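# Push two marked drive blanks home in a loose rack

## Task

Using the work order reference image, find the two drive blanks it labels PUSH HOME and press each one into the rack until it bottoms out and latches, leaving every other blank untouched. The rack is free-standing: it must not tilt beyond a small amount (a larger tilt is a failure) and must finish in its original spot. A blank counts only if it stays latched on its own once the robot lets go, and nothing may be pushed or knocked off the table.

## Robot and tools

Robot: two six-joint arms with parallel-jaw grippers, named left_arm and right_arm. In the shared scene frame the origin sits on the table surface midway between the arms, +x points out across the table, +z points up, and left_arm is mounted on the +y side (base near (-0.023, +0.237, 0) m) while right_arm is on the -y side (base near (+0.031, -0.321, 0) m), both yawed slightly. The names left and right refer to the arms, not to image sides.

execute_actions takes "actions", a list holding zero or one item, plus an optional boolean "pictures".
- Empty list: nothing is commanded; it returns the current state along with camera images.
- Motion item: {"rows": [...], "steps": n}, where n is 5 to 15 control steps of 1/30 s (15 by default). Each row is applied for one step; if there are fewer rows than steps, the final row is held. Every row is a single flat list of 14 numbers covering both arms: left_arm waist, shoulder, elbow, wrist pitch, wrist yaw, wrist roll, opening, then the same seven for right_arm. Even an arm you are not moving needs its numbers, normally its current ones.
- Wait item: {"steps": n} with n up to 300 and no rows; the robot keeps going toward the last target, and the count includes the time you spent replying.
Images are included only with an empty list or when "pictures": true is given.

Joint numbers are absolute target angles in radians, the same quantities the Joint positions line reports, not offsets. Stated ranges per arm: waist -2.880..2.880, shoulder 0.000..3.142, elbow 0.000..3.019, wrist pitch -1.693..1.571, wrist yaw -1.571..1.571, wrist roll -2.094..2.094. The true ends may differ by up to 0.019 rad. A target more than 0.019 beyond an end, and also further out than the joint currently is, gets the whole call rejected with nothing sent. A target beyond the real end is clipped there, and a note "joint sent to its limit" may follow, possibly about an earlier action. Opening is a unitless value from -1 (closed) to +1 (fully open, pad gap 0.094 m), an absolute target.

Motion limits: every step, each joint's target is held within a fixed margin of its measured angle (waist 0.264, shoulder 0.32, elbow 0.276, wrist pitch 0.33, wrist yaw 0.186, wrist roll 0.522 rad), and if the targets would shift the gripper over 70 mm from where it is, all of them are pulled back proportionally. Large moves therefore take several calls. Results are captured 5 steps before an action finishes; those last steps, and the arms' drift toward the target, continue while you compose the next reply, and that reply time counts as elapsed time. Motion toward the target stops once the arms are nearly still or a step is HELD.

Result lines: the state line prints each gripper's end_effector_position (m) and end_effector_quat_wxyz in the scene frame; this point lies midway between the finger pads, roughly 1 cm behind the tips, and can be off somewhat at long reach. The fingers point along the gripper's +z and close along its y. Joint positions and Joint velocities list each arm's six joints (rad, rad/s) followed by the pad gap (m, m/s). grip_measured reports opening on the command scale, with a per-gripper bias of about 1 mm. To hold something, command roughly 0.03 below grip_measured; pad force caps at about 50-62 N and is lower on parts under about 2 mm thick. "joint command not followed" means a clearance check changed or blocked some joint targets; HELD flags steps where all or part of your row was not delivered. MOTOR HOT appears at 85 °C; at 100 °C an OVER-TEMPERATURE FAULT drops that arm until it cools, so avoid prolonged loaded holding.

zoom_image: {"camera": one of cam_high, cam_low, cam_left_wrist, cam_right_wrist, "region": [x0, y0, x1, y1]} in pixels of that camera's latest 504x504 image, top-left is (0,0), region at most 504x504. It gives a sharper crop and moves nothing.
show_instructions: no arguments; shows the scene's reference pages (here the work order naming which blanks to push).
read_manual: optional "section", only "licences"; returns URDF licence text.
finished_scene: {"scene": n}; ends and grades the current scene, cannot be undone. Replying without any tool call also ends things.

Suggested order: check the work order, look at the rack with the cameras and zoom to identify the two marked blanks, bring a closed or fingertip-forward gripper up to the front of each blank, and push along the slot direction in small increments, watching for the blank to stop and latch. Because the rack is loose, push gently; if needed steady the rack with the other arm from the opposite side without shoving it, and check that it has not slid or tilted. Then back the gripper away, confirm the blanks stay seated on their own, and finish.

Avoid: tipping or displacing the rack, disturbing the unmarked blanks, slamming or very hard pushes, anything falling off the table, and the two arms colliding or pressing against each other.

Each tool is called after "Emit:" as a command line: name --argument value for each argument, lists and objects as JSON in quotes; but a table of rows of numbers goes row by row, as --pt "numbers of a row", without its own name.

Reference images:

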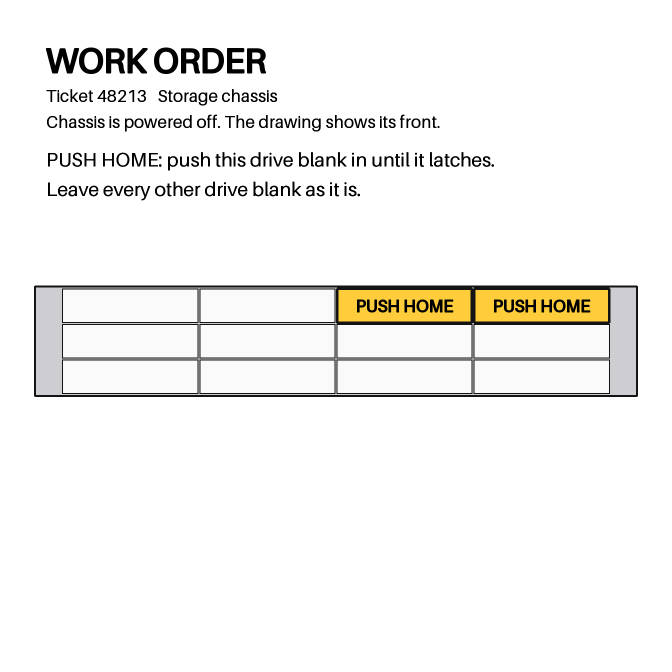

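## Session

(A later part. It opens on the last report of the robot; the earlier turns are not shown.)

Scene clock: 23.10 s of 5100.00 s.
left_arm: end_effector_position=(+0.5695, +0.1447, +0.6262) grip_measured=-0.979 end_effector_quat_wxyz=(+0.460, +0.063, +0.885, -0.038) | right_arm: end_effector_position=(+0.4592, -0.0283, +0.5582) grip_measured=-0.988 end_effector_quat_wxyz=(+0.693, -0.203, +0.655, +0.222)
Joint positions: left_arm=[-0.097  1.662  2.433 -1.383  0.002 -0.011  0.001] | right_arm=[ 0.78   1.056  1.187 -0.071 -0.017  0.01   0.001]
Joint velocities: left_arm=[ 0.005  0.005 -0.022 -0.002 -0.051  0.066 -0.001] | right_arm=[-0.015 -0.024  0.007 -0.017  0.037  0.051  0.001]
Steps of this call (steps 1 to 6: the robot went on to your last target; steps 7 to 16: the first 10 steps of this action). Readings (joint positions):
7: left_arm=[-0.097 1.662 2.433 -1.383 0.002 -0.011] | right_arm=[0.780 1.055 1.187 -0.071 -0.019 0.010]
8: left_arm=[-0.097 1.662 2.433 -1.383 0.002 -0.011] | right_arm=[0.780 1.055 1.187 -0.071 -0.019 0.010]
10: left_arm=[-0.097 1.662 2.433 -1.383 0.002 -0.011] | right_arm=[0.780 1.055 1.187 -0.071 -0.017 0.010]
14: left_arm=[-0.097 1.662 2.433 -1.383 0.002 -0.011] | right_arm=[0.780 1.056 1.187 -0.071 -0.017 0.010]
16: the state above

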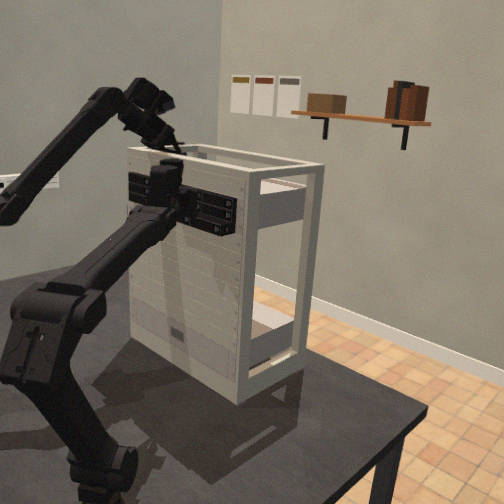

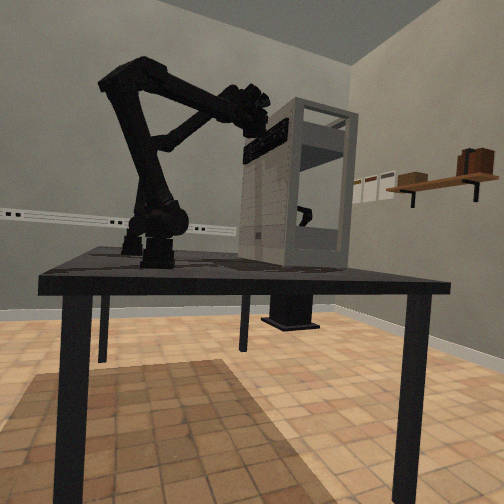

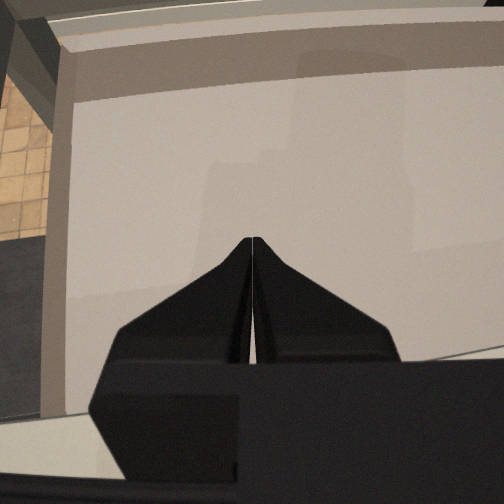

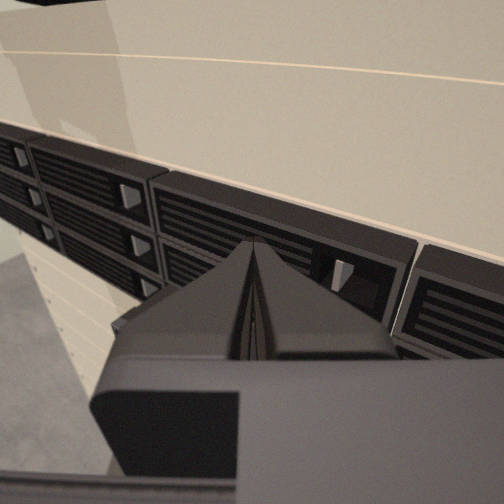

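Emit:
zoom_image --camera "cam_right_wrist" --region '[90,140,250,300]'

Emit:
execute_actions --actions '[{"rows":[[-0.1,1.649,2.464,-1.38,0,0,-1,0.75,1.1,1.2,-0.07,0,0,-1],[-0.1,1.649,2.464,-1.34,0,0,-1,0.78,1.05,1.2,-0.1,0,0,-1],[-0.1,1.649,2.464,-1.3,0,0,-1,0.78,1.02,1.2,-0.13,0,0,-1],[-0.1,1.649,2.464,-1.25,0,0,-1,0.78,0.99,1.2,-0.16,0,0,-1],[-0.1,1.649,2.464,-1.2,0,0,-1,0.78,0.96,1.2,-0.2,0,0,-1]]}]' --pictures true

Region (90, 140, 250, 300) of cam_right_wrist's 504x504 image, scaled by 3.150, with more detail than that image has.

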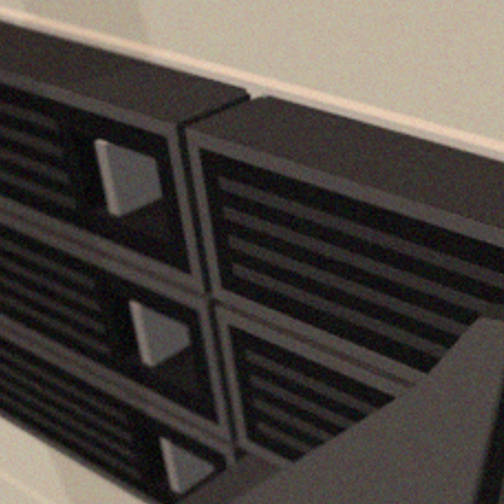

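Scene clock: 23.67 s of 5100.00 s.
left_arm: end_effector_position=(+0.5887, +0.1418, +0.6614) grip_measured=-0.979 end_effector_quat_wxyz=(+0.530, +0.060, +0.844, -0.044) | right_arm: end_effector_position=(+0.4293, -0.0499, +0.5731) grip_measured=-0.988 end_effector_quat_wxyz=(+0.687, -0.202, +0.664, +0.216)
Joint positions: left_arm=[-0.097  1.661  2.433 -1.221  0.002 -0.011  0.001] | right_arm=[ 0.782  0.968  1.187 -0.18  -0.003  0.01   0.001]
Joint velocities: left_arm=[ 0.005  0.005 -0.002  0.061 -0.081  0.007 -0.   ] | right_arm=[-0.005 -0.317 -0.002 -0.027 -0.022 -0.007 -0.   ]
Steps of this call (steps 1 to 5: the last 5 steps of your previous action; steps 6 to 7: the robot went on to your last target; steps 8 to 17: the first 10 steps of this action). Readings (joint positions):
8: left_arm=[-0.097 1.662 2.433 -1.383 0.002 -0.011] | right_arm=[0.780 1.053 1.187 -0.071 -0.020 0.010]
9: left_arm=[-0.097 1.662 2.433 -1.378 0.002 -0.011] | right_arm=[0.781 1.051 1.187 -0.073 -0.020 0.010]
11: left_arm=[-0.097 1.662 2.433 -1.341 0.002 -0.011] | right_arm=[0.782 1.042 1.187 -0.100 -0.007 0.010]
15: left_arm=[-0.097 1.661 2.433 -1.232 0.002 -0.011] | right_arm=[0.782 0.994 1.187 -0.176 -0.003 0.010]
17: the state above

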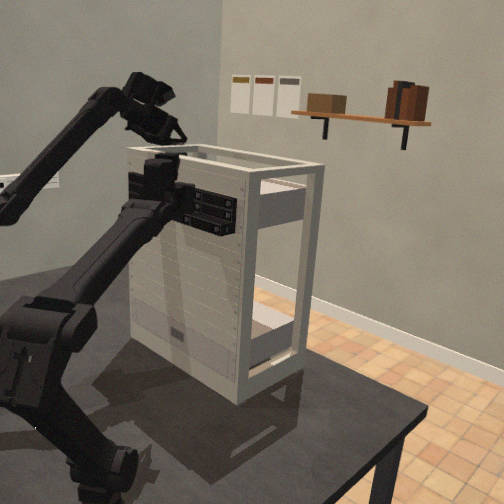

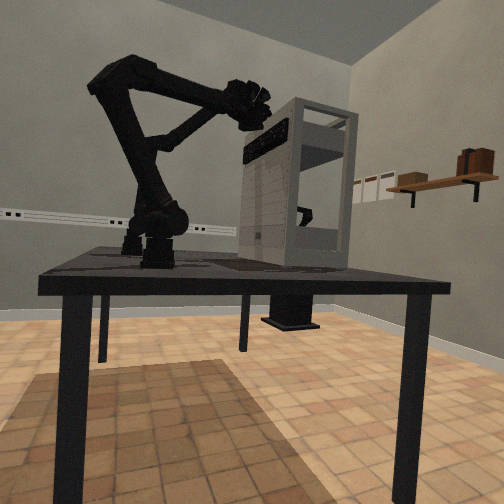

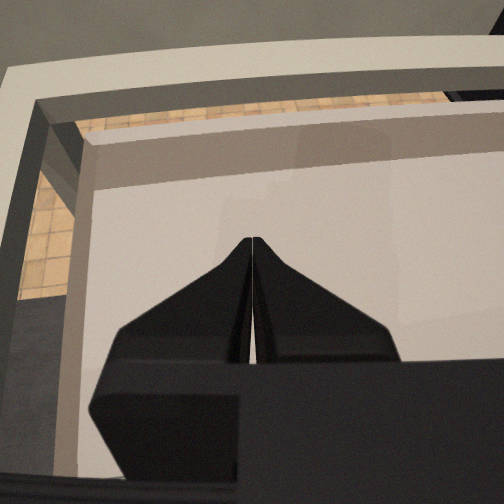

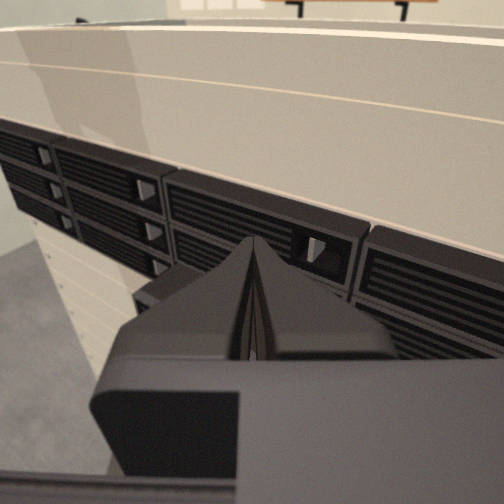

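Emit:
finished_scene --scene 1

The scene is finished: the task was done.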